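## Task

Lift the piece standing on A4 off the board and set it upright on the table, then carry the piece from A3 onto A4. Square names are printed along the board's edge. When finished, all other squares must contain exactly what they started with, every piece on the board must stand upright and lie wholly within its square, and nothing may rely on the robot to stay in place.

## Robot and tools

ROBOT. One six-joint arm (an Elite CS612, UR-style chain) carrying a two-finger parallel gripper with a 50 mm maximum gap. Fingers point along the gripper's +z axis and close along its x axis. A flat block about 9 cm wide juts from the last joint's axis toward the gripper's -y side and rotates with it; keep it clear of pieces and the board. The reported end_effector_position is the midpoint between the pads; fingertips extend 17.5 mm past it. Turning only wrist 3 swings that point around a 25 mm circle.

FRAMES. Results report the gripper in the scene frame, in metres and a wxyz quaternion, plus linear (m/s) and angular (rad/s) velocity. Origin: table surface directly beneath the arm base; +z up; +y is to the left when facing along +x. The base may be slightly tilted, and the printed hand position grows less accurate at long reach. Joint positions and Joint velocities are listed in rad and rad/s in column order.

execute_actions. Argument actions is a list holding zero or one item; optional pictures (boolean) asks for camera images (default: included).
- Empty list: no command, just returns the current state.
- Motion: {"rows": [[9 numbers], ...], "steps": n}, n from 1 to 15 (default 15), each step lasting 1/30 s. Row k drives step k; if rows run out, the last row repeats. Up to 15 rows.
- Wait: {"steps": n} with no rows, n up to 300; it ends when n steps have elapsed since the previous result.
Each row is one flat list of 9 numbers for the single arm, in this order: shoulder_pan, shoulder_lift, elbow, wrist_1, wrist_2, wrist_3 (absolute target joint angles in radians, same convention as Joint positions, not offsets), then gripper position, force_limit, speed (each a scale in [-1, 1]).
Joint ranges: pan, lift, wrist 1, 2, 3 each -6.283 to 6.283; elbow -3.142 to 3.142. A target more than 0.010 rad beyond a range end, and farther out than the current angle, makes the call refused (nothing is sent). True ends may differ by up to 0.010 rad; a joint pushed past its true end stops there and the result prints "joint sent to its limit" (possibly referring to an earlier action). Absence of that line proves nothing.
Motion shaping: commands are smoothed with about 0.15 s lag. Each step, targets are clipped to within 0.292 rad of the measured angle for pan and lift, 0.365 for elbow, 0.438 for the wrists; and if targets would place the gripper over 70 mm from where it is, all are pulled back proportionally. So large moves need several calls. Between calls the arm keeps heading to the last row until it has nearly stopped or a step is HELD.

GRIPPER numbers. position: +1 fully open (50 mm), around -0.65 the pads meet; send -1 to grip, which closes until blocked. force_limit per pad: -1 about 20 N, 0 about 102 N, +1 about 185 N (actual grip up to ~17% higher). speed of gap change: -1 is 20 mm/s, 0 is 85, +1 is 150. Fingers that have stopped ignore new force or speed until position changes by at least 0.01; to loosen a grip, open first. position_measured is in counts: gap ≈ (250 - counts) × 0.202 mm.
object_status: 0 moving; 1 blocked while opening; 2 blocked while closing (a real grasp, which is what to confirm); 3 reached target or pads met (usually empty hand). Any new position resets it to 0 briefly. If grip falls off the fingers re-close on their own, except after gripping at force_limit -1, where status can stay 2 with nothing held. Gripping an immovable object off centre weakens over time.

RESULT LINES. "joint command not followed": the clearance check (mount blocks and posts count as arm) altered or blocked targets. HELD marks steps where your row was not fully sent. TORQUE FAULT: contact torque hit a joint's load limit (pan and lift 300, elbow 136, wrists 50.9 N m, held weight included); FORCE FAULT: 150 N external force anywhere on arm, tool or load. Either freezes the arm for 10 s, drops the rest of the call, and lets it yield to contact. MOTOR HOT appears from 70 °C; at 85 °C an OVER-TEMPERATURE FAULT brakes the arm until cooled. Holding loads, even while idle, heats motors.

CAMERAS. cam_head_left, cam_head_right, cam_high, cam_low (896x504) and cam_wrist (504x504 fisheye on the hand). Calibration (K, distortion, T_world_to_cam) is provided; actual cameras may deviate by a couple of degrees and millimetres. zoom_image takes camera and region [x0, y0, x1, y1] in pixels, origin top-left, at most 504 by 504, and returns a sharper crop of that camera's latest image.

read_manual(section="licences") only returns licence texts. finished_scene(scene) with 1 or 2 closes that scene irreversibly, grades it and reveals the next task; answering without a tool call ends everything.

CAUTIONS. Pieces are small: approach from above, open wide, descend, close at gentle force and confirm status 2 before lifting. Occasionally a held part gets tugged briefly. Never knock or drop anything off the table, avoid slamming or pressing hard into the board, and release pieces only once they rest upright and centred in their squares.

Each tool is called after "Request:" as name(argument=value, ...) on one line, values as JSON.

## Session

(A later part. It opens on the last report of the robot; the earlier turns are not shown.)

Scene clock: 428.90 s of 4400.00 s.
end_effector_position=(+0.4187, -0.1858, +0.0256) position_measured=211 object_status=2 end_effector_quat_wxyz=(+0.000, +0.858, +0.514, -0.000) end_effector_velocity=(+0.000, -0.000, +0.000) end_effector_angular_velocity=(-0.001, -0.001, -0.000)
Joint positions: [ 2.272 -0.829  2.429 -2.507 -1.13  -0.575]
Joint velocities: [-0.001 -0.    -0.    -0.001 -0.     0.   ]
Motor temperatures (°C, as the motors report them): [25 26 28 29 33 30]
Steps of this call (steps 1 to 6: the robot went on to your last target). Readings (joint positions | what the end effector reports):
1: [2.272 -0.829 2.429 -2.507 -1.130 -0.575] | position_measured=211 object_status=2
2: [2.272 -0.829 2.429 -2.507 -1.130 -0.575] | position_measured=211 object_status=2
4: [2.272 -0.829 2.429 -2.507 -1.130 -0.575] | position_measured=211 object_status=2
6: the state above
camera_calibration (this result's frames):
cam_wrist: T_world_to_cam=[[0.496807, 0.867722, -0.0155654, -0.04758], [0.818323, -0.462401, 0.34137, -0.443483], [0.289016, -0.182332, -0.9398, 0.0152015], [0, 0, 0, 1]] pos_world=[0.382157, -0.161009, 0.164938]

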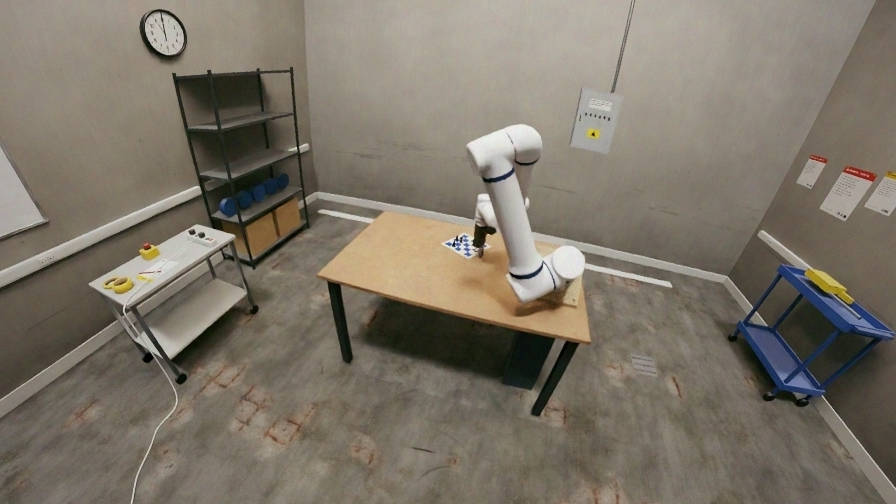

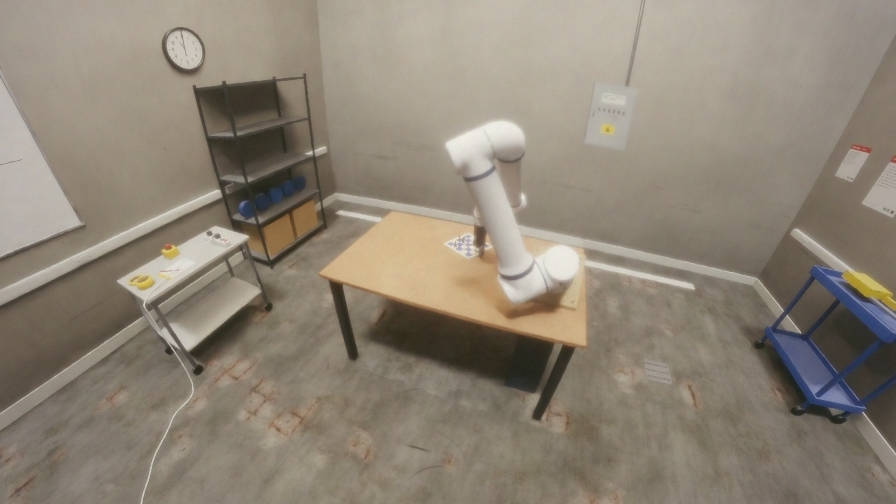

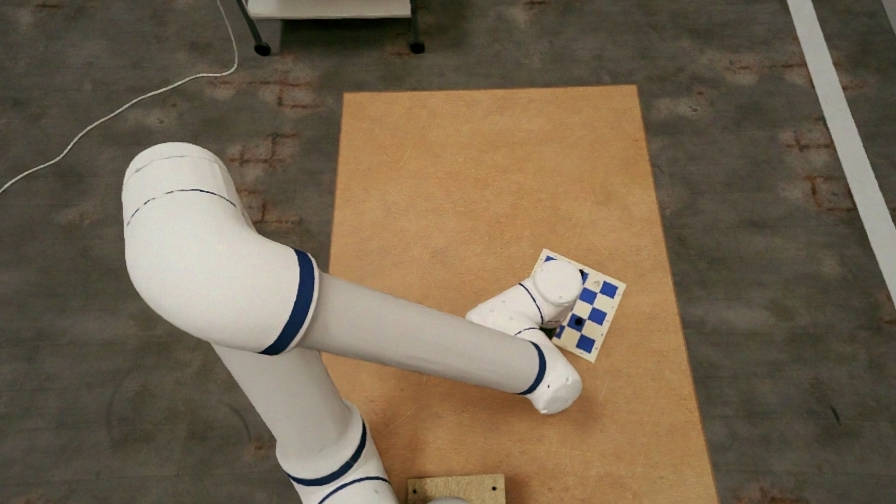

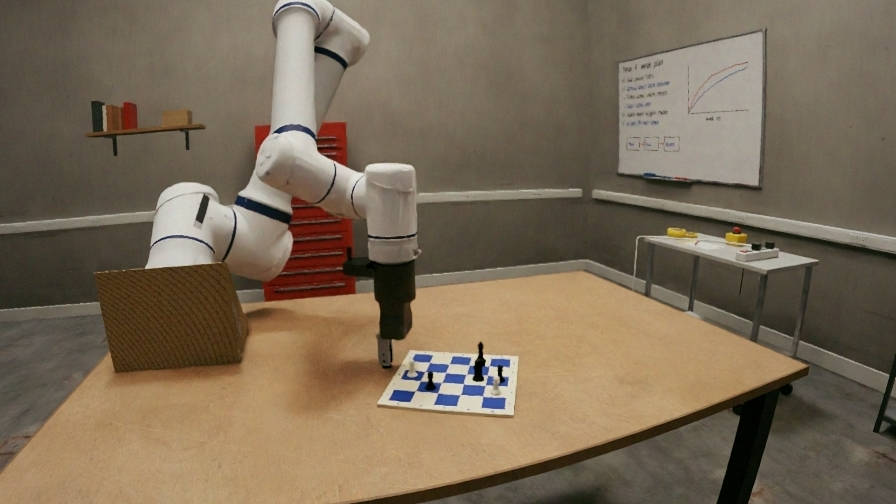

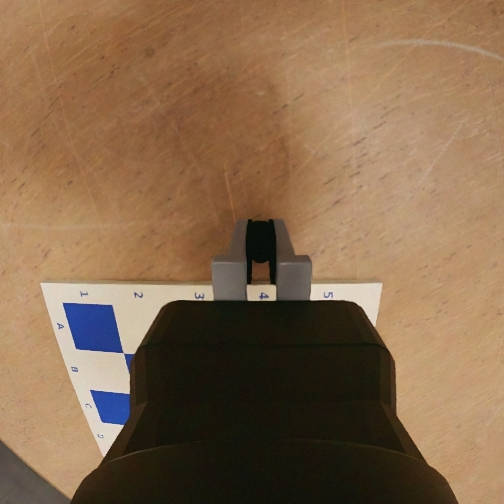

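Request:
execute_actions(actions=[{"rows": [[2.27245,-0.82878,2.42924,-2.5082,-1.1298,-0.57518,-1,0.3,-0.6],[2.27271,-0.82823,2.42936,-2.50897,-1.12964,-0.57496,-1,0.3,-0.6],[2.27271,-0.82823,2.42936,-2.50897,-1.12964,-0.57496,-1,0.3,-0.6],[2.27271,-0.82823,2.42936,-2.50897,-1.12964,-0.57496,-1,0.3,-0.6],[2.27271,-0.82823,2.42936,-2.50897,-1.12964,-0.57496,-1,0.3,-0.6],[2.27271,-0.82823,2.42936,-2.50897,-1.12964,-0.57496,-1,0.3,-0.6],[2.27271,-0.82823,2.42936,-2.50897,-1.12964,-0.57496,-1,0.3,-0.6],[2.27271,-0.82823,2.42936,-2.50897,-1.12964,-0.57496,-1,0.3,-0.6],[2.27271,-0.82823,2.42936,-2.50897,-1.12964,-0.57496,-1,0.3,-0.6],[2.27271,-0.82823,2.42936,-2.50897,-1.12964,-0.57496,-1,0.3,-0.6],[2.27271,-0.82823,2.42936,-2.50897,-1.12964,-0.57496,0.3,0.3,-0.5]], "steps": 15}], pictures=false)

Request:
execute_actions(actions=[{"steps": 15}])

Request:
zoom_image(camera="cam_wrist", region=[160, 160, 360, 310])

Scene clock: 530.60 s of 4400.00 s.
end_effector_position=(+0.4187, -0.1858, +0.0250) position_measured=171 object_status=0 end_effector_quat_wxyz=(+0.000, +0.858, +0.514, -0.000) end_effector_velocity=(+0.000, +0.000, +0.000) end_effector_angular_velocity=(-0.001, -0.001, +0.000)
Joint positions: [ 2.273 -0.828  2.429 -2.509 -1.13  -0.575]
Joint velocities: [-0.    -0.001  0.    -0.     0.     0.   ]
Motor temperatures (°C, as the motors report them): [25 26 28 29 33 30]
Steps of this call (steps 1 to 15: the robot went on to your last target; steps 16 to 90: nothing new was sent; then 98.20 s passed at rest; steps 91 to 105: all 15 steps of this action). Readings (joint positions | what the end effector reports):
91: [2.272 -0.829 2.429 -2.507 -1.130 -0.575] | position_measured=211 object_status=2
92: [2.272 -0.829 2.429 -2.508 -1.130 -0.575] | position_measured=211 object_status=2
94: [2.272 -0.829 2.429 -2.508 -1.130 -0.575] | position_measured=211 object_status=2
98: [2.273 -0.828 2.429 -2.509 -1.130 -0.575] | position_measured=211 object_status=2
105: the state above

Scene clock: 531.10 s of 4400.00 s.
end_effector_position=(+0.4187, -0.1858, +0.0250) position_measured=107 object_status=3 end_effector_quat_wxyz=(+0.000, +0.858, +0.514, -0.000) end_effector_velocity=(+0.000, +0.000, -0.000) end_effector_angular_velocity=(-0.001, +0.000, +0.001)
Joint positions: [ 2.273 -0.828  2.429 -2.509 -1.13  -0.575]
Joint velocities: [ 0.001 -0.     0.    -0.001 -0.     0.   ]
Motor temperatures (°C, as the motors report them): [25 26 28 29 33 30]
Steps of this call (steps 1 to 15: the robot went on to your last target). Readings (joint positions | what the end effector reports):
1: [2.273 -0.828 2.429 -2.509 -1.130 -0.575] | position_measured=162 object_status=0
2: [2.273 -0.828 2.429 -2.509 -1.130 -0.575] | position_measured=153 object_status=0
4: [2.273 -0.828 2.429 -2.509 -1.130 -0.575] | position_measured=136 object_status=0
8: [2.273 -0.828 2.429 -2.509 -1.130 -0.575] | position_measured=107 object_status=0
15: the state above
The arm was judged still, so your last target was given up. Only a new action makes it travel on or press farther. Fingers that are still opening or closing keep moving.
camera_calibration (this result's frames):
cam_wrist: T_world_to_cam=[[0.496799, 0.867726, -0.015565, -0.0475892], [0.818324, -0.462391, 0.34138, -0.443269], [0.289027, -0.182334, -0.939797, 0.0146391], [0, 0, 0, 1]] pos_world=[0.382149, -0.161, 0.16434]

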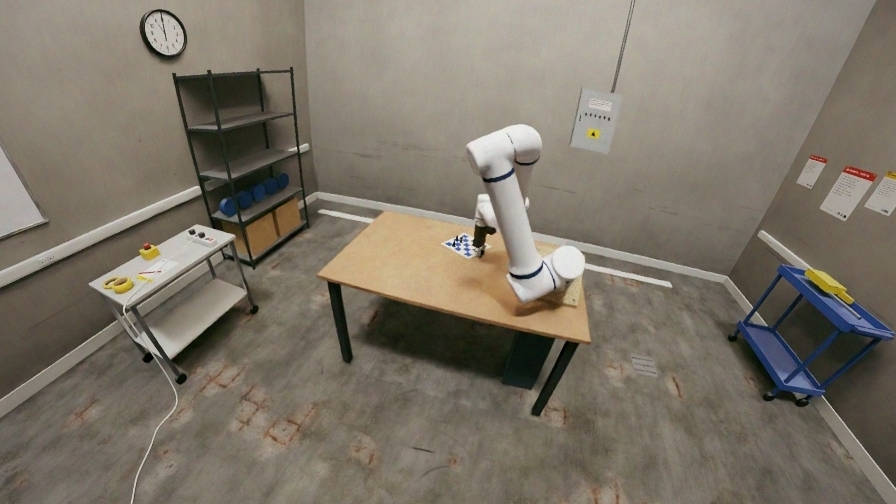

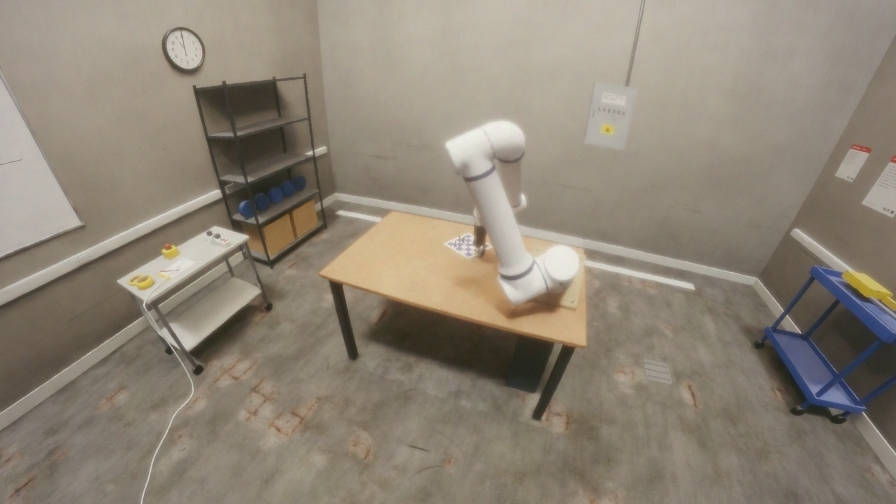

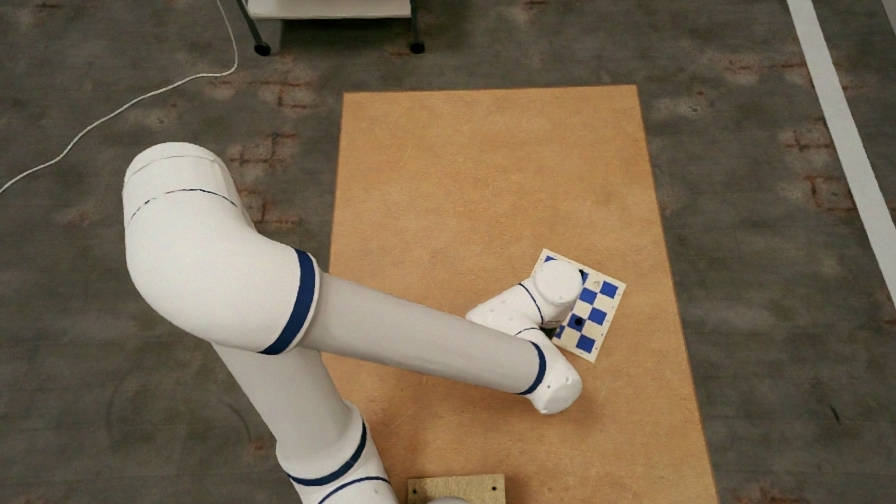

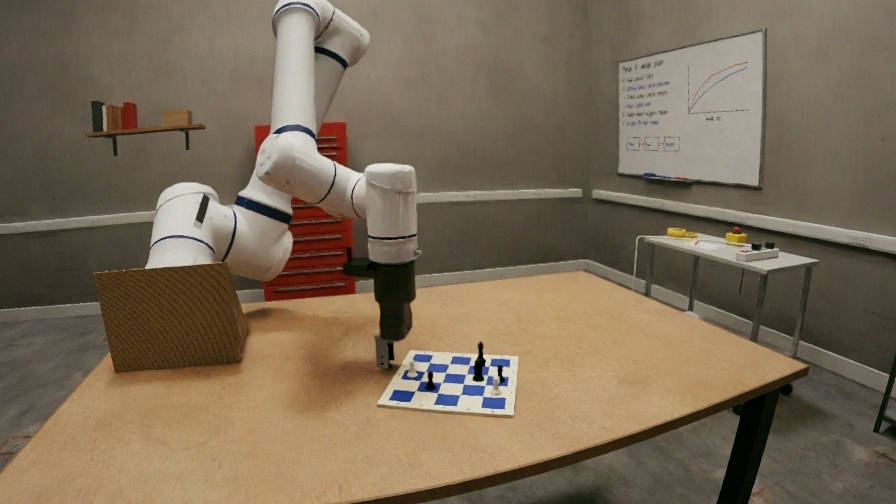

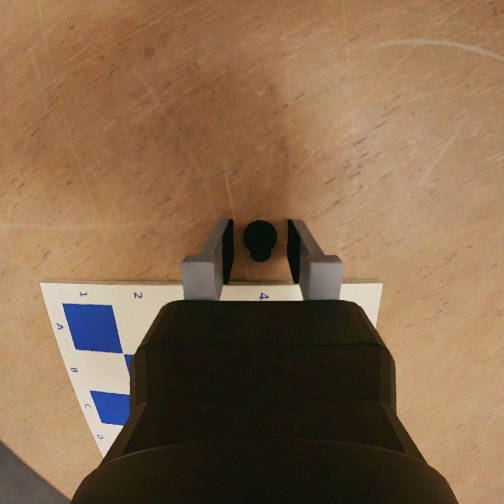

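Region (160, 160, 360, 310) of cam_wrist's 504x504 image, scaled by 2.520, with more detail than that image has; it fills the top 378 rows of this view, and the rest is white.

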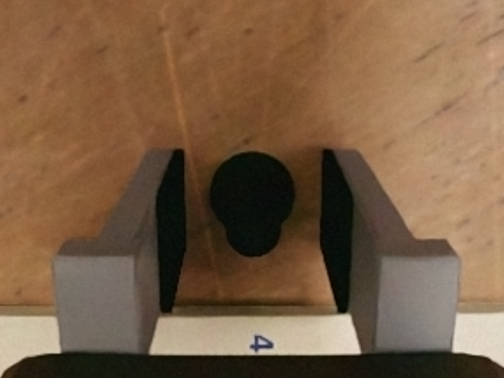

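Request:
execute_actions(actions=[{"rows": [[2.27246,-0.82878,2.42924,-2.50821,-1.1298,-0.57518,0.3,0.3,-0.5],[2.27153,-0.83079,2.42878,-2.50541,-1.13037,-0.57598,0.3,0.3,-0.5],[2.26985,-0.83445,2.42795,-2.50033,-1.13141,-0.57744,0.3,0.3,-0.5],[2.2675,-0.8396,2.4268,-2.4932,-1.1329,-0.5795,0.3,0.3,-0.5],[2.2647,-0.8458,2.4254,-2.4846,-1.1346,-0.5820,0.3,0.3,-0.5],[2.2614,-0.8529,2.4238,-2.4747,-1.1367,-0.5848,0.3,0.3,-0.5],[2.2579,-0.8601,2.4217,-2.4642,-1.1388,-0.5878,0.3,0.3,-0.5],[2.2547,-0.8665,2.4189,-2.4539,-1.1409,-0.5906,0.3,0.3,-0.5],[2.2515,-0.8716,2.4152,-2.4440,-1.1428,-0.5934,0.3,0.3,-0.5],[2.2489,-0.8746,2.4104,-2.4352,-1.1444,-0.5956,0.3,0.3,-0.5],[2.2469,-0.8754,2.4046,-2.4278,-1.1457,-0.5974,0.3,0.3,-0.5],[2.2455,-0.8737,2.3977,-2.4221,-1.1465,-0.5986,0.3,0.3,-0.5],[2.2448,-0.8698,2.3900,-2.4181,-1.1470,-0.5992,0.3,0.3,-0.5],[2.2446,-0.8638,2.3815,-2.4155,-1.1471,-0.5993,0.3,0.3,-0.5],[2.2448,-0.8564,2.3725,-2.4140,-1.1469,-0.5991,0.3,0.3,-0.5]], "steps": 15}], pictures=false)

Request:
execute_actions(actions=[{"rows": [[2.2453,-0.8482,2.3632,-2.4130,-1.1466,-0.5987,0.3,0.3,-0.5],[2.2458,-0.8401,2.3540,-2.4120,-1.1464,-0.5983,0.3,0.3,-0.5],[2.2462,-0.8320,2.3447,-2.4110,-1.1461,-0.5979,0.3,0.3,-0.5],[2.2467,-0.8238,2.3354,-2.4100,-1.1458,-0.5975,0.3,0.3,-0.5],[2.2471,-0.8161,2.3266,-2.4091,-1.1455,-0.5972,0.3,0.3,-0.5],[2.2476,-0.8085,2.3184,-2.4087,-1.1452,-0.5967,0.3,0.3,-0.5],[2.2484,-0.8013,2.3115,-2.4092,-1.1447,-0.5960,0.3,0.3,-0.5],[2.2496,-0.7941,2.3059,-2.4113,-1.1440,-0.5949,0.3,0.3,-0.5],[2.2512,-0.7871,2.3018,-2.4148,-1.1430,-0.5936,0.3,0.3,-0.5],[2.2532,-0.7803,2.2993,-2.4198,-1.1417,-0.5918,0.3,0.3,-0.5],[2.2555,-0.7738,2.2983,-2.4260,-1.1403,-0.5899,0.3,0.3,-0.5],[2.2580,-0.7677,2.2984,-2.4332,-1.1387,-0.5877,0.3,0.3,-0.5],[2.2607,-0.7619,2.2994,-2.4410,-1.1371,-0.5854,0.3,0.3,-0.5],[2.2633,-0.7565,2.3007,-2.4486,-1.1355,-0.5831,0.3,0.3,-0.5],[2.2657,-0.7515,2.3019,-2.4557,-1.1340,-0.5811,0.3,0.3,-0.5]], "steps": 15}], pictures=false)

Request:
execute_actions(actions=[{"rows": [[2.2678,-0.7470,2.3030,-2.4620,-1.1327,-0.5792,0.3,0.3,-0.5],[2.2695,-0.7434,2.3039,-2.4671,-1.1316,-0.5777,0.3,0.3,-0.5],[2.2707,-0.7409,2.3045,-2.4707,-1.1309,-0.5767,0.3,0.3,-0.5],[2.2715,-0.7393,2.3049,-2.4729,-1.1304,-0.5760,0.3,0.3,-0.5],[2.27208,-0.73808,2.30518,-2.47471,-1.13004,-0.57549,0.3,0.3,-0.5]], "steps": 15}], pictures=false)

Request:
execute_actions(actions=[{"steps": 8}])

Request:
zoom_image(camera="cam_wrist", region=[160, 160, 360, 310])

Scene clock: 554.90 s of 4400.00 s.
end_effector_position=(+0.4247, -0.1956, +0.0559) position_measured=107 object_status=3 end_effector_quat_wxyz=(+0.001, +0.858, +0.514, -0.000) end_effector_velocity=(+0.056, -0.090, +0.056) end_effector_angular_velocity=(-0.008, -0.005, +0.004)
Joint positions: [ 2.248 -0.867  2.397 -2.43  -1.145 -0.596]
Joint velocities: [-0.032  0.063 -0.202  0.14  -0.019 -0.028]
Motor temperatures (°C, as the motors report them): [25 26 28 29 33 30]
Steps of this call (steps 1 to 90: nothing new was sent; then 20.30 s passed at rest; steps 91 to 105: all 15 steps of this action). Readings (joint positions | what the end effector reports):
91: [2.273 -0.828 2.429 -2.509 -1.130 -0.575] | position_measured=107 object_status=3
92: [2.273 -0.828 2.429 -2.509 -1.130 -0.575] | position_measured=107 object_status=3
94: [2.272 -0.830 2.429 -2.505 -1.130 -0.576] | position_measured=107 object_status=3
98: [2.264 -0.847 2.425 -2.483 -1.135 -0.582] | position_measured=107 object_status=3
105: the state above

Scene clock: 555.40 s of 4400.00 s.
end_effector_position=(+0.4528, -0.2441, +0.0484) position_measured=107 object_status=3 end_effector_quat_wxyz=(+0.000, +0.858, +0.514, -0.000) end_effector_velocity=(+0.015, -0.026, -0.085) end_effector_angular_velocity=(+0.001, +0.001, -0.001)
Joint positions: [ 2.258 -0.772  2.304 -2.434 -1.139 -0.588]
Joint velocities: [ 0.066  0.176 -0.019 -0.179  0.04   0.057]
Motor temperatures (°C, as the motors report them): [25 26 28 29 33 30]
Steps of this call (steps 1 to 15: all 15 steps of this action). Readings (joint positions | what the end effector reports):
1: [2.247 -0.864 2.390 -2.426 -1.145 -0.597] | position_measured=107 object_status=3
2: [2.247 -0.859 2.382 -2.422 -1.146 -0.597] | position_measured=107 object_status=3
4: [2.246 -0.848 2.366 -2.417 -1.146 -0.598] | position_measured=107 object_status=3
8: [2.247 -0.819 2.332 -2.412 -1.146 -0.597] | position_measured=107 object_status=3
15: the state above

Scene clock: 555.90 s of 4400.00 s.
end_effector_position=(+0.4543, -0.2467, +0.0299) position_measured=107 object_status=3 end_effector_quat_wxyz=(+0.000, +0.858, +0.514, -0.000) end_effector_velocity=(-0.000, -0.000, -0.003) end_effector_angular_velocity=(+0.001, +0.000, -0.001)
Joint positions: [ 2.272 -0.739  2.305 -2.474 -1.13  -0.576]
Joint velocities: [ 0.001  0.005  0.001 -0.005  0.001  0.002]
Motor temperatures (°C, as the motors report them): [25 26 28 29 33 30]
Steps of this call (steps 1 to 15: all 15 steps of this action). Readings (joint positions | what the end effector reports):
1: [2.260 -0.766 2.303 -2.440 -1.138 -0.586] | position_measured=107 object_status=3
2: [2.262 -0.761 2.303 -2.446 -1.136 -0.584] | position_measured=107 object_status=3
4: [2.266 -0.752 2.303 -2.457 -1.134 -0.581] | position_measured=107 object_status=3
8: [2.270 -0.742 2.305 -2.470 -1.131 -0.577] | position_measured=107 object_status=3
15: the state above

Scene clock: 556.17 s of 4400.00 s.
end_effector_position=(+0.4543, -0.2468, +0.0297) position_measured=107 object_status=3 end_effector_quat_wxyz=(+0.000, +0.858, +0.514, -0.000) end_effector_velocity=(+0.000, +0.000, +0.000) end_effector_angular_velocity=(-0.000, -0.000, -0.000)
Joint positions: [ 2.272 -0.738  2.305 -2.475 -1.13  -0.576]
Joint velocities: [-0.    -0.001  0.     0.    -0.     0.   ]
Motor temperatures (°C, as the motors report them): [25 26 28 29 33 30]
Steps of this call (steps 1 to 8: the robot went on to your last target). Readings (joint positions | what the end effector reports):
1: [2.272 -0.738 2.305 -2.474 -1.130 -0.576] | position_measured=107 object_status=3
2: [2.272 -0.738 2.305 -2.474 -1.130 -0.576] | position_measured=107 object_status=3
4: [2.272 -0.738 2.305 -2.475 -1.130 -0.576] | position_measured=107 object_status=3
8: the state above
camera_calibration (this result's frames):
cam_wrist: T_world_to_cam=[[0.496814, 0.867717, -0.0155787, -0.0123494], [0.818318, -0.462401, 0.34138, -0.502177], [0.289018, -0.182351, -0.939796, -0.00237945], [0, 0, 0, 1]] pos_world=[0.417764, -0.221925, 0.169005]

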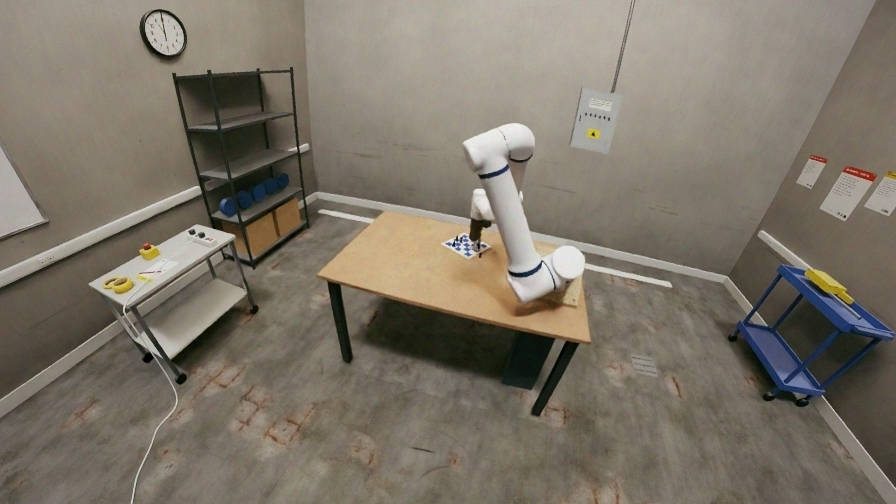

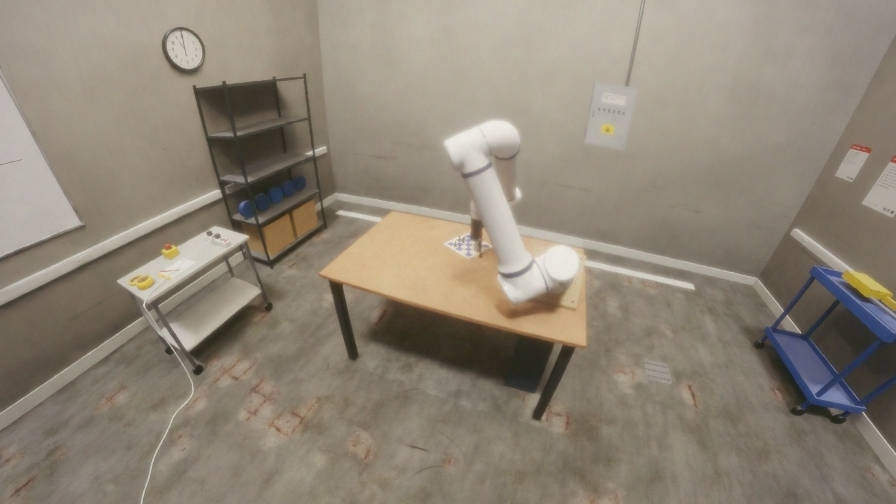

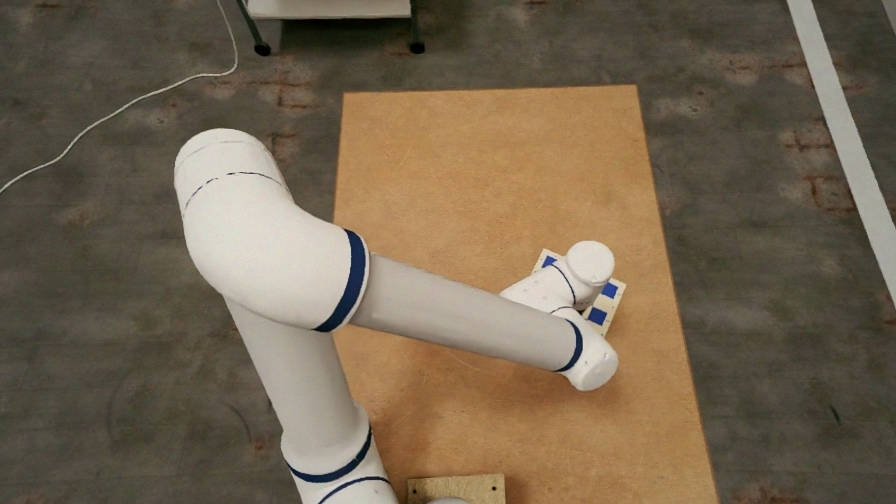

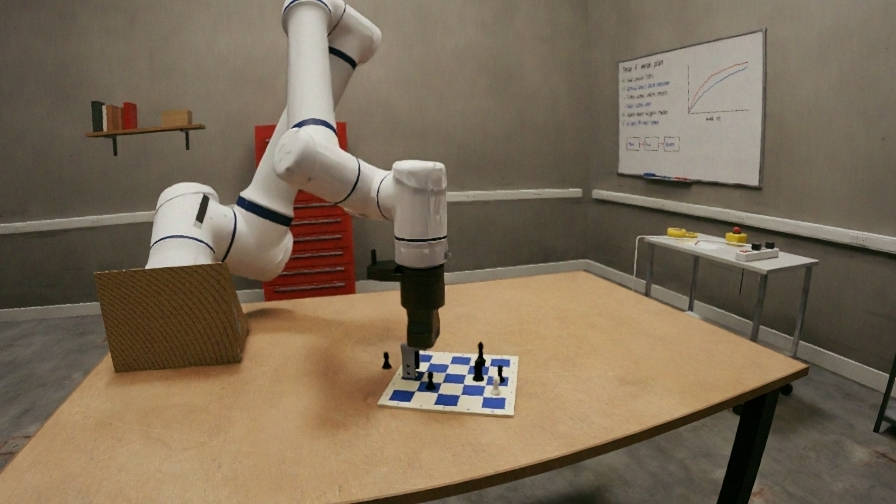

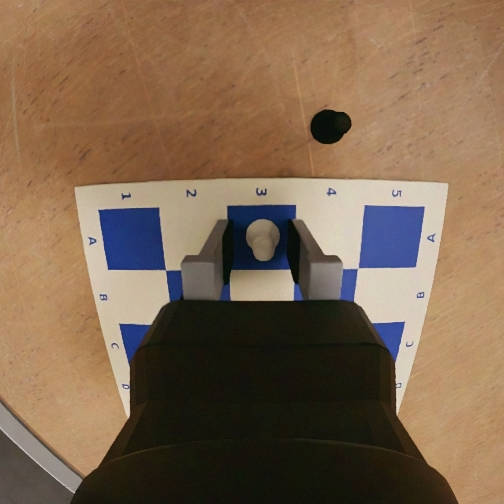

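Region (160, 160, 360, 310) of cam_wrist's 504x504 image, scaled by 2.520, with more detail than that image has; it fills the top 378 rows of this view, and the rest is white.

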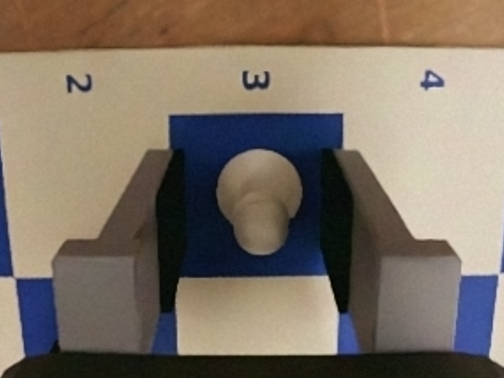

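Request:
execute_actions(actions=[{"rows": [[2.2728,-0.7387,2.30532,-2.4745,-1.12962,-0.57488,0.3,0.3,-0.5],[2.27346,-0.73933,2.30547,-2.47429,-1.12921,-0.57427,0.3,0.3,-0.5],[2.27415,-0.73995,2.30561,-2.47408,-1.12879,-0.57366,0.3,0.3,-0.5],[2.27415,-0.73995,2.30561,-2.47408,-1.12879,-0.57366,-1,0.3,-0.6]], "steps": 15}], pictures=false)

Request:
execute_actions(actions=[{"steps": 18}])

Request:
zoom_image(camera="cam_wrist", region=[200, 190, 320, 300])

Scene clock: 594.00 s of 4400.00 s.
end_effector_position=(+0.4550, -0.2455, +0.0297) position_measured=196 object_status=0 end_effector_quat_wxyz=(+0.000, +0.858, +0.514, -0.000) end_effector_velocity=(-0.000, +0.000, -0.000) end_effector_angular_velocity=(+0.001, +0.000, -0.000)
Joint positions: [ 2.274 -0.74   2.306 -2.474 -1.129 -0.574]
Joint velocities: [0. 0. 0. 0. 0. 0.]
Motor temperatures (°C, as the motors report them): [25 26 28 29 33 30]
Steps of this call (steps 1 to 15: the robot went on to your last target; steps 16 to 90: nothing new was sent; then 34.33 s passed at rest; steps 91 to 105: all 15 steps of this action). Readings (joint positions | what the end effector reports):
91: [2.272 -0.738 2.305 -2.475 -1.130 -0.575] | position_measured=107 object_status=3
92: [2.272 -0.738 2.305 -2.475 -1.130 -0.575] | position_measured=107 object_status=3
94: [2.273 -0.739 2.305 -2.475 -1.129 -0.575] | position_measured=112 object_status=0
98: [2.274 -0.740 2.306 -2.474 -1.129 -0.574] | position_measured=143 object_status=0
105: the state above

Scene clock: 594.60 s of 4400.00 s.
end_effector_position=(+0.4550, -0.2455, +0.0297) position_measured=211 object_status=2 end_effector_quat_wxyz=(+0.000, +0.858, +0.514, -0.000) end_effector_velocity=(-0.000, +0.000, -0.000) end_effector_angular_velocity=(+0.000, +0.001, +0.000)
Joint positions: [ 2.274 -0.74   2.306 -2.474 -1.129 -0.574]
Joint velocities: [ 0.  0. -0. -0. -0. -0.]
Motor temperatures (°C, as the motors report them): [25 26 28 29 33 30]
Steps of this call (steps 1 to 15: the robot went on to your last target; steps 16 to 18: nothing new was sent). Readings (joint positions | what the end effector reports):
1: [2.274 -0.740 2.306 -2.474 -1.129 -0.574] | position_measured=203 object_status=0
2: [2.274 -0.740 2.306 -2.474 -1.129 -0.574] | position_measured=210 object_status=0
4: [2.274 -0.740 2.306 -2.474 -1.129 -0.574] | position_measured=211 object_status=0
8: [2.274 -0.740 2.306 -2.474 -1.129 -0.574] | position_measured=211 object_status=0
18: the state above
The arm was judged still, so your last target was given up. Only a new action makes it travel on or press farther. Fingers that are still opening or closing keep moving.
camera_calibration (this result's frames):
cam_wrist: T_world_to_cam=[[0.496813, 0.867717, -0.0156288, -0.0138276], [0.818317, -0.46238, 0.341413, -0.502198], [0.289023, -0.182408, -0.939784, -0.00236229], [0, 0, 0, 1]] pos_world=[0.418509, -0.220638, 0.169021]

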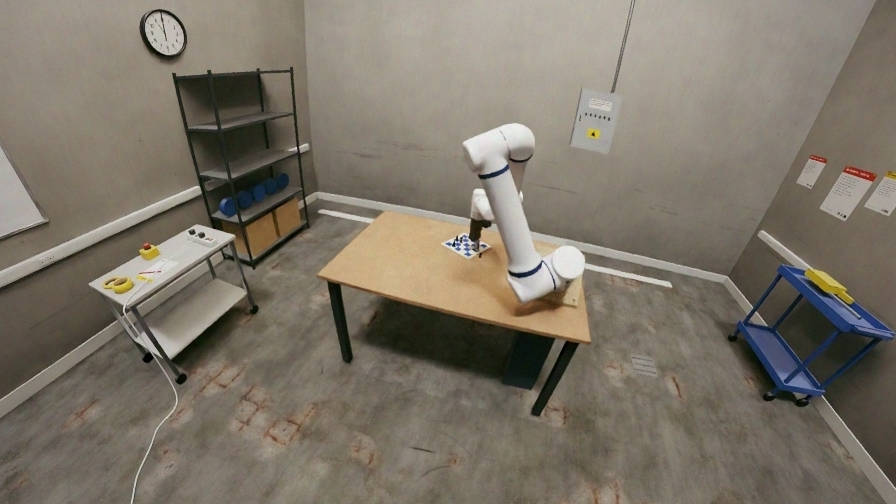

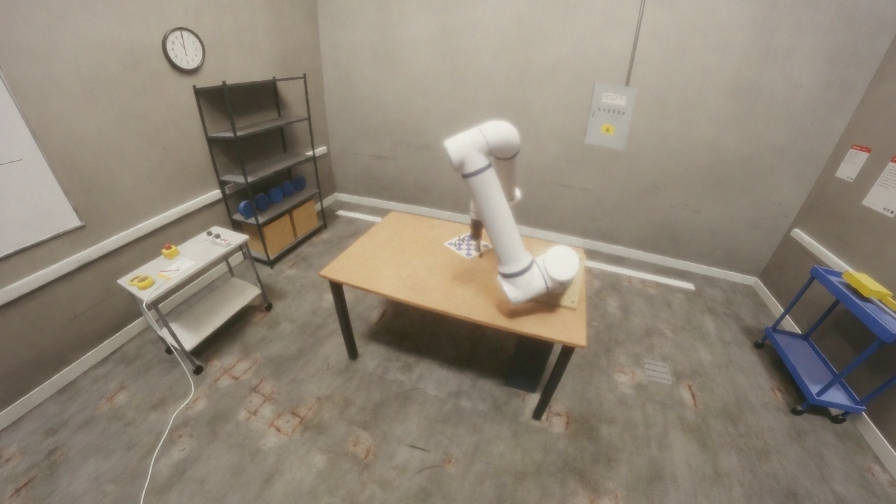

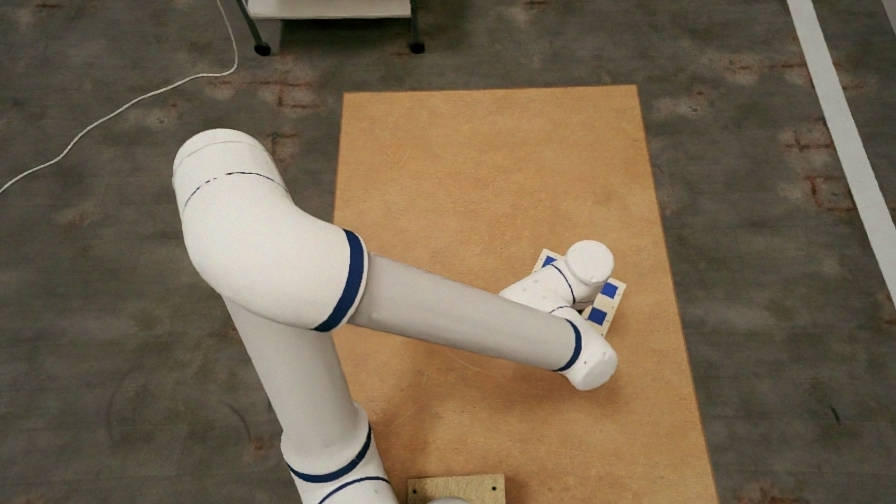

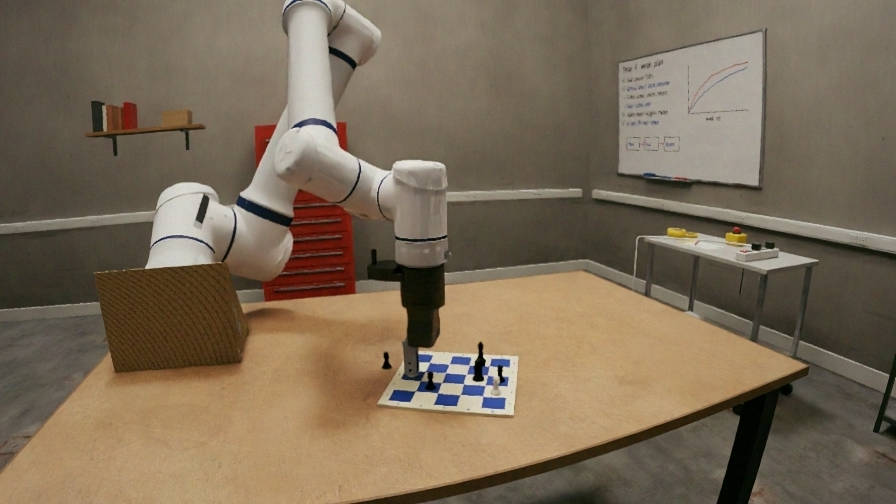

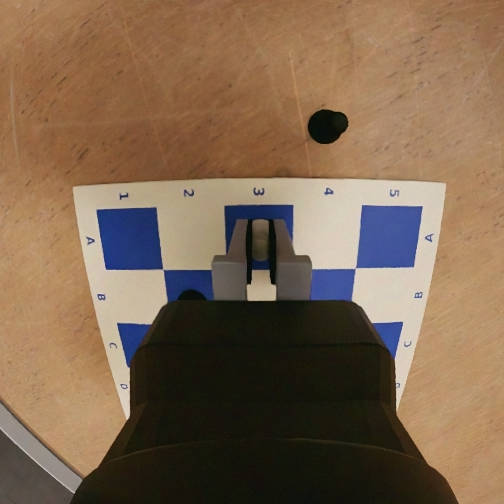

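Region (200, 190, 320, 300) of cam_wrist's 504x504 image, scaled by 4.200, with more detail than that image has; it fills the top 462 rows of this view, and the rest is white.

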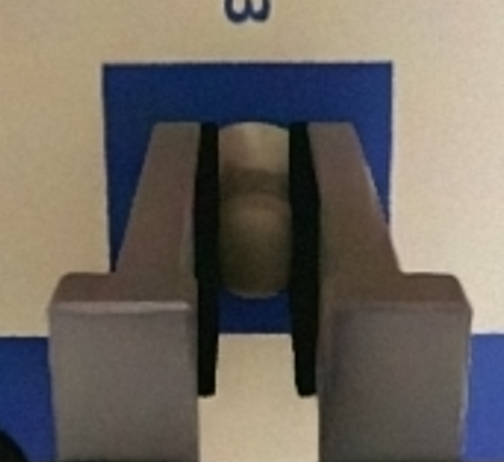

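Gripped (211, status 2). Carrying to A4.

Request:
execute_actions(actions=[{"rows": [[2.274,-0.74027,2.30553,-2.47363,-1.12888,-0.57379,-1,0.3,-0.6],[2.27355,-0.74121,2.3053,-2.4723,-1.12916,-0.57418,-1,0.3,-0.6],[2.27272,-0.74294,2.30488,-2.46984,-1.12968,-0.5749,-1,0.3,-0.6],[2.27182,-0.74529,2.30437,-2.46667,-1.13023,-0.57567,-1,0.3,-0.6],[2.27118,-0.74805,2.30386,-2.46316,-1.13064,-0.57622,-1,0.3,-0.6],[2.27142,-0.75115,2.30352,-2.45987,-1.1305,-0.57597,-1,0.3,-0.6],[2.27254,-0.7543,2.30339,-2.45702,-1.12982,-0.57498,-1,0.3,-0.6],[2.27476,-0.7575,2.3035,-2.4548,-1.12848,-0.57302,-1,0.3,-0.6],[2.27801,-0.76091,2.30385,-2.453,-1.1265,-0.57014,-1,0.3,-0.6],[2.28202,-0.7643,2.30438,-2.45169,-1.12406,-0.5666,-1,0.3,-0.6],[2.28657,-0.76814,2.30498,-2.45021,-1.12129,-0.56258,-1,0.3,-0.6],[2.29139,-0.77221,2.30562,-2.44864,-1.11835,-0.55833,-1,0.3,-0.6],[2.29647,-0.7765,2.30629,-2.44698,-1.11526,-0.55384,-1,0.3,-0.6],[2.30129,-0.78057,2.30692,-2.44541,-1.11232,-0.54959,-1,0.3,-0.6],[2.30583,-0.78441,2.30752,-2.44393,-1.10955,-0.54558,-1,0.3,-0.6]], "steps": 15}], pictures=false)

Request:
execute_actions(actions=[{"rows": [[2.31001,-0.78749,2.30813,-2.44307,-1.10701,-0.54189,-1,0.3,-0.6],[2.31381,-0.7898,2.30874,-2.44284,-1.1047,-0.53854,-1,0.3,-0.6],[2.31722,-0.79135,2.30936,-2.44326,-1.10262,-0.53551,-1,0.3,-0.6],[2.32,-0.79191,2.30996,-2.44437,-1.10094,-0.53305,-1,0.3,-0.6],[2.32232,-0.79185,2.31052,-2.44589,-1.09953,-0.53101,-1,0.3,-0.6],[2.324,-0.79126,2.311,-2.44762,-1.0985,-0.52952,-1,0.3,-0.6],[2.32512,-0.79041,2.31137,-2.44928,-1.09783,-0.52852,-1,0.3,-0.6],[2.32567,-0.78977,2.31159,-2.45036,-1.09748,-0.52803,-1,0.3,-0.6],[2.32599,-0.78915,2.31174,-2.45127,-1.09729,-0.52775,-1,0.3,-0.6]], "steps": 15}], pictures=false)

Request:
execute_actions(actions=[{"steps": 10}])

Request:
zoom_image(camera="cam_wrist", region=[200, 190, 320, 300])

Scene clock: 608.40 s of 4400.00 s.
end_effector_position=(+0.4636, -0.2322, +0.0375) position_measured=211 object_status=2 end_effector_quat_wxyz=(+0.001, +0.858, +0.514, -0.000) end_effector_velocity=(+0.046, +0.077, +0.003) end_effector_angular_velocity=(-0.001, +0.001, +0.001)
Joint positions: [ 2.291 -0.771  2.306 -2.45  -1.119 -0.559]
Joint velocities: [ 0.124 -0.113  0.017  0.048  0.075  0.108]
Motor temperatures (°C, as the motors report them): [25 26 28 29 33 30]
Steps of this call (steps 1 to 90: nothing new was sent; then 10.30 s passed at rest; steps 91 to 105: all 15 steps of this action). Readings (joint positions | what the end effector reports):
91: [2.274 -0.740 2.306 -2.474 -1.129 -0.574] | position_measured=211 object_status=2
92: [2.274 -0.740 2.306 -2.474 -1.129 -0.574] | position_measured=211 object_status=2
94: [2.274 -0.741 2.306 -2.472 -1.129 -0.574] | position_measured=211 object_status=2
98: [2.272 -0.748 2.304 -2.463 -1.130 -0.575] | position_measured=211 object_status=2
105: the state above

Scene clock: 608.90 s of 4400.00 s.
end_effector_position=(+0.4744, -0.2135, +0.0325) position_measured=211 object_status=2 end_effector_quat_wxyz=(+0.000, +0.858, +0.514, -0.000) end_effector_velocity=(+0.002, +0.003, -0.003) end_effector_angular_velocity=(-0.000, -0.000, +0.001)
Joint positions: [ 2.325 -0.789  2.312 -2.451 -1.098 -0.528]
Joint velocities: [ 0.007  0.     0.002 -0.006  0.004  0.006]
Motor temperatures (°C, as the motors report them): [25 26 28 29 33 30]
Steps of this call (steps 1 to 15: all 15 steps of this action). Readings (joint positions | what the end effector reports):
1: [2.295 -0.775 2.306 -2.448 -1.116 -0.555] | position_measured=211 object_status=2
2: [2.299 -0.778 2.307 -2.447 -1.113 -0.551] | position_measured=211 object_status=2
4: [2.307 -0.784 2.308 -2.445 -1.109 -0.544] | position_measured=211 object_status=2
8: [2.319 -0.789 2.310 -2.447 -1.102 -0.534] | position_measured=211 object_status=2
15: the state above

Scene clock: 609.23 s of 4400.00 s.
end_effector_position=(+0.4746, -0.2132, +0.0322) position_measured=211 object_status=2 end_effector_quat_wxyz=(+0.000, +0.858, +0.514, -0.000) end_effector_velocity=(+0.000, +0.000, -0.000) end_effector_angular_velocity=(-0.001, -0.000, +0.000)
Joint positions: [ 2.326 -0.789  2.312 -2.451 -1.097 -0.528]
Joint velocities: [ 0.001 -0.     0.    -0.001  0.     0.   ]
Motor temperatures (°C, as the motors report them): [25 26 28 29 33 30]
Steps of this call (steps 1 to 10: the robot went on to your last target). Readings (joint positions | what the end effector reports):
1: [2.325 -0.789 2.312 -2.451 -1.098 -0.528] | position_measured=211 object_status=2
2: [2.326 -0.789 2.312 -2.451 -1.098 -0.528] | position_measured=211 object_status=2
4: [2.326 -0.789 2.312 -2.451 -1.097 -0.528] | position_measured=211 object_status=2
8: [2.326 -0.789 2.312 -2.451 -1.097 -0.528] | position_measured=211 object_status=2
10: the state above
camera_calibration (this result's frames):
cam_wrist: T_world_to_cam=[[0.496792, 0.867729, -0.0156089, -0.0515409], [0.818316, -0.46236, 0.341442, -0.504098], [0.289062, -0.182399, -0.939773, 0.000205856], [0, 0, 0, 1]] pos_world=[0.438057, -0.188314, 0.171509]

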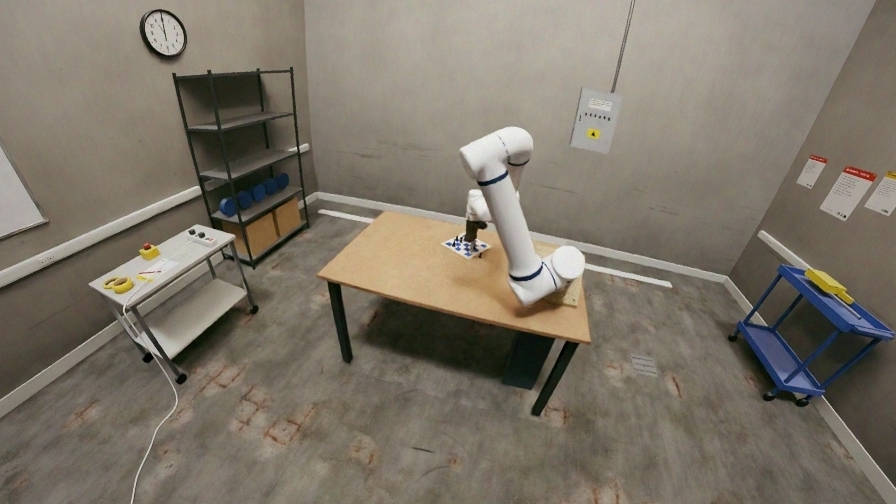

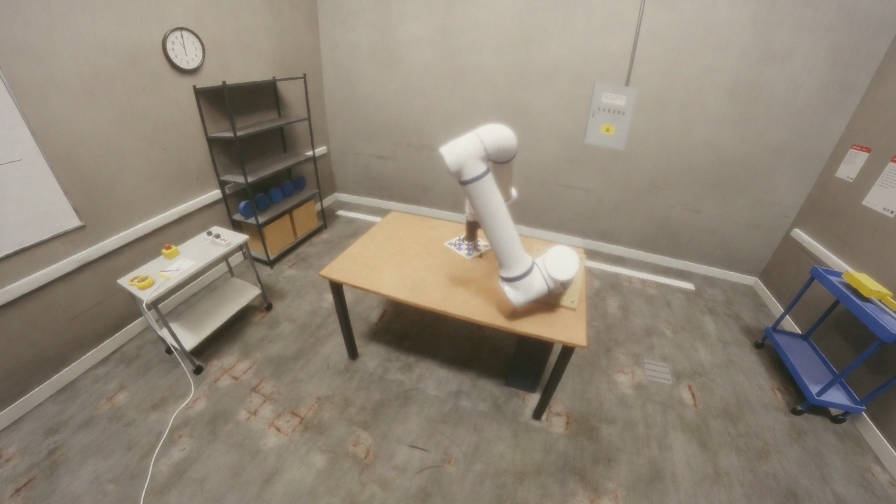

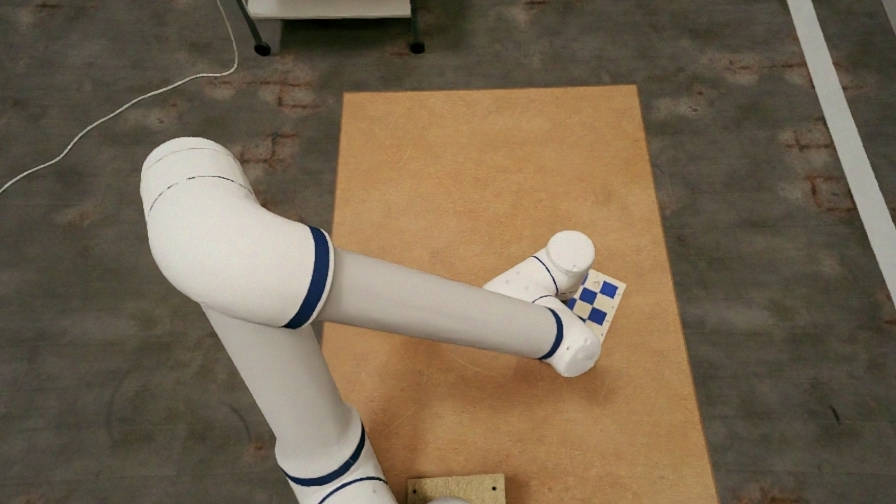

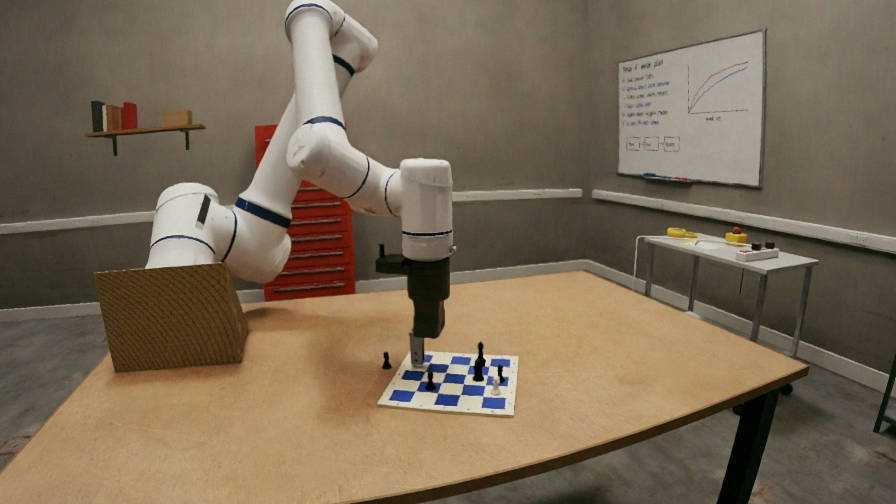

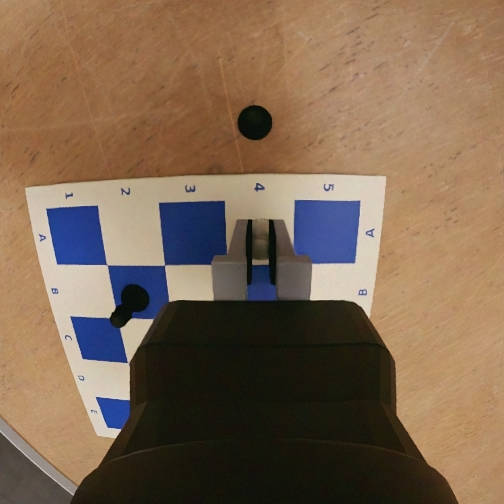

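Region (200, 190, 320, 300) of cam_wrist's 504x504 image, scaled by 4.200, with more detail than that image has; it fills the top 462 rows of this view, and the rest is white.

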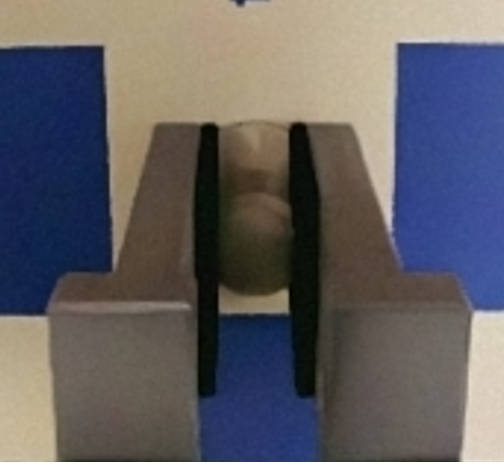

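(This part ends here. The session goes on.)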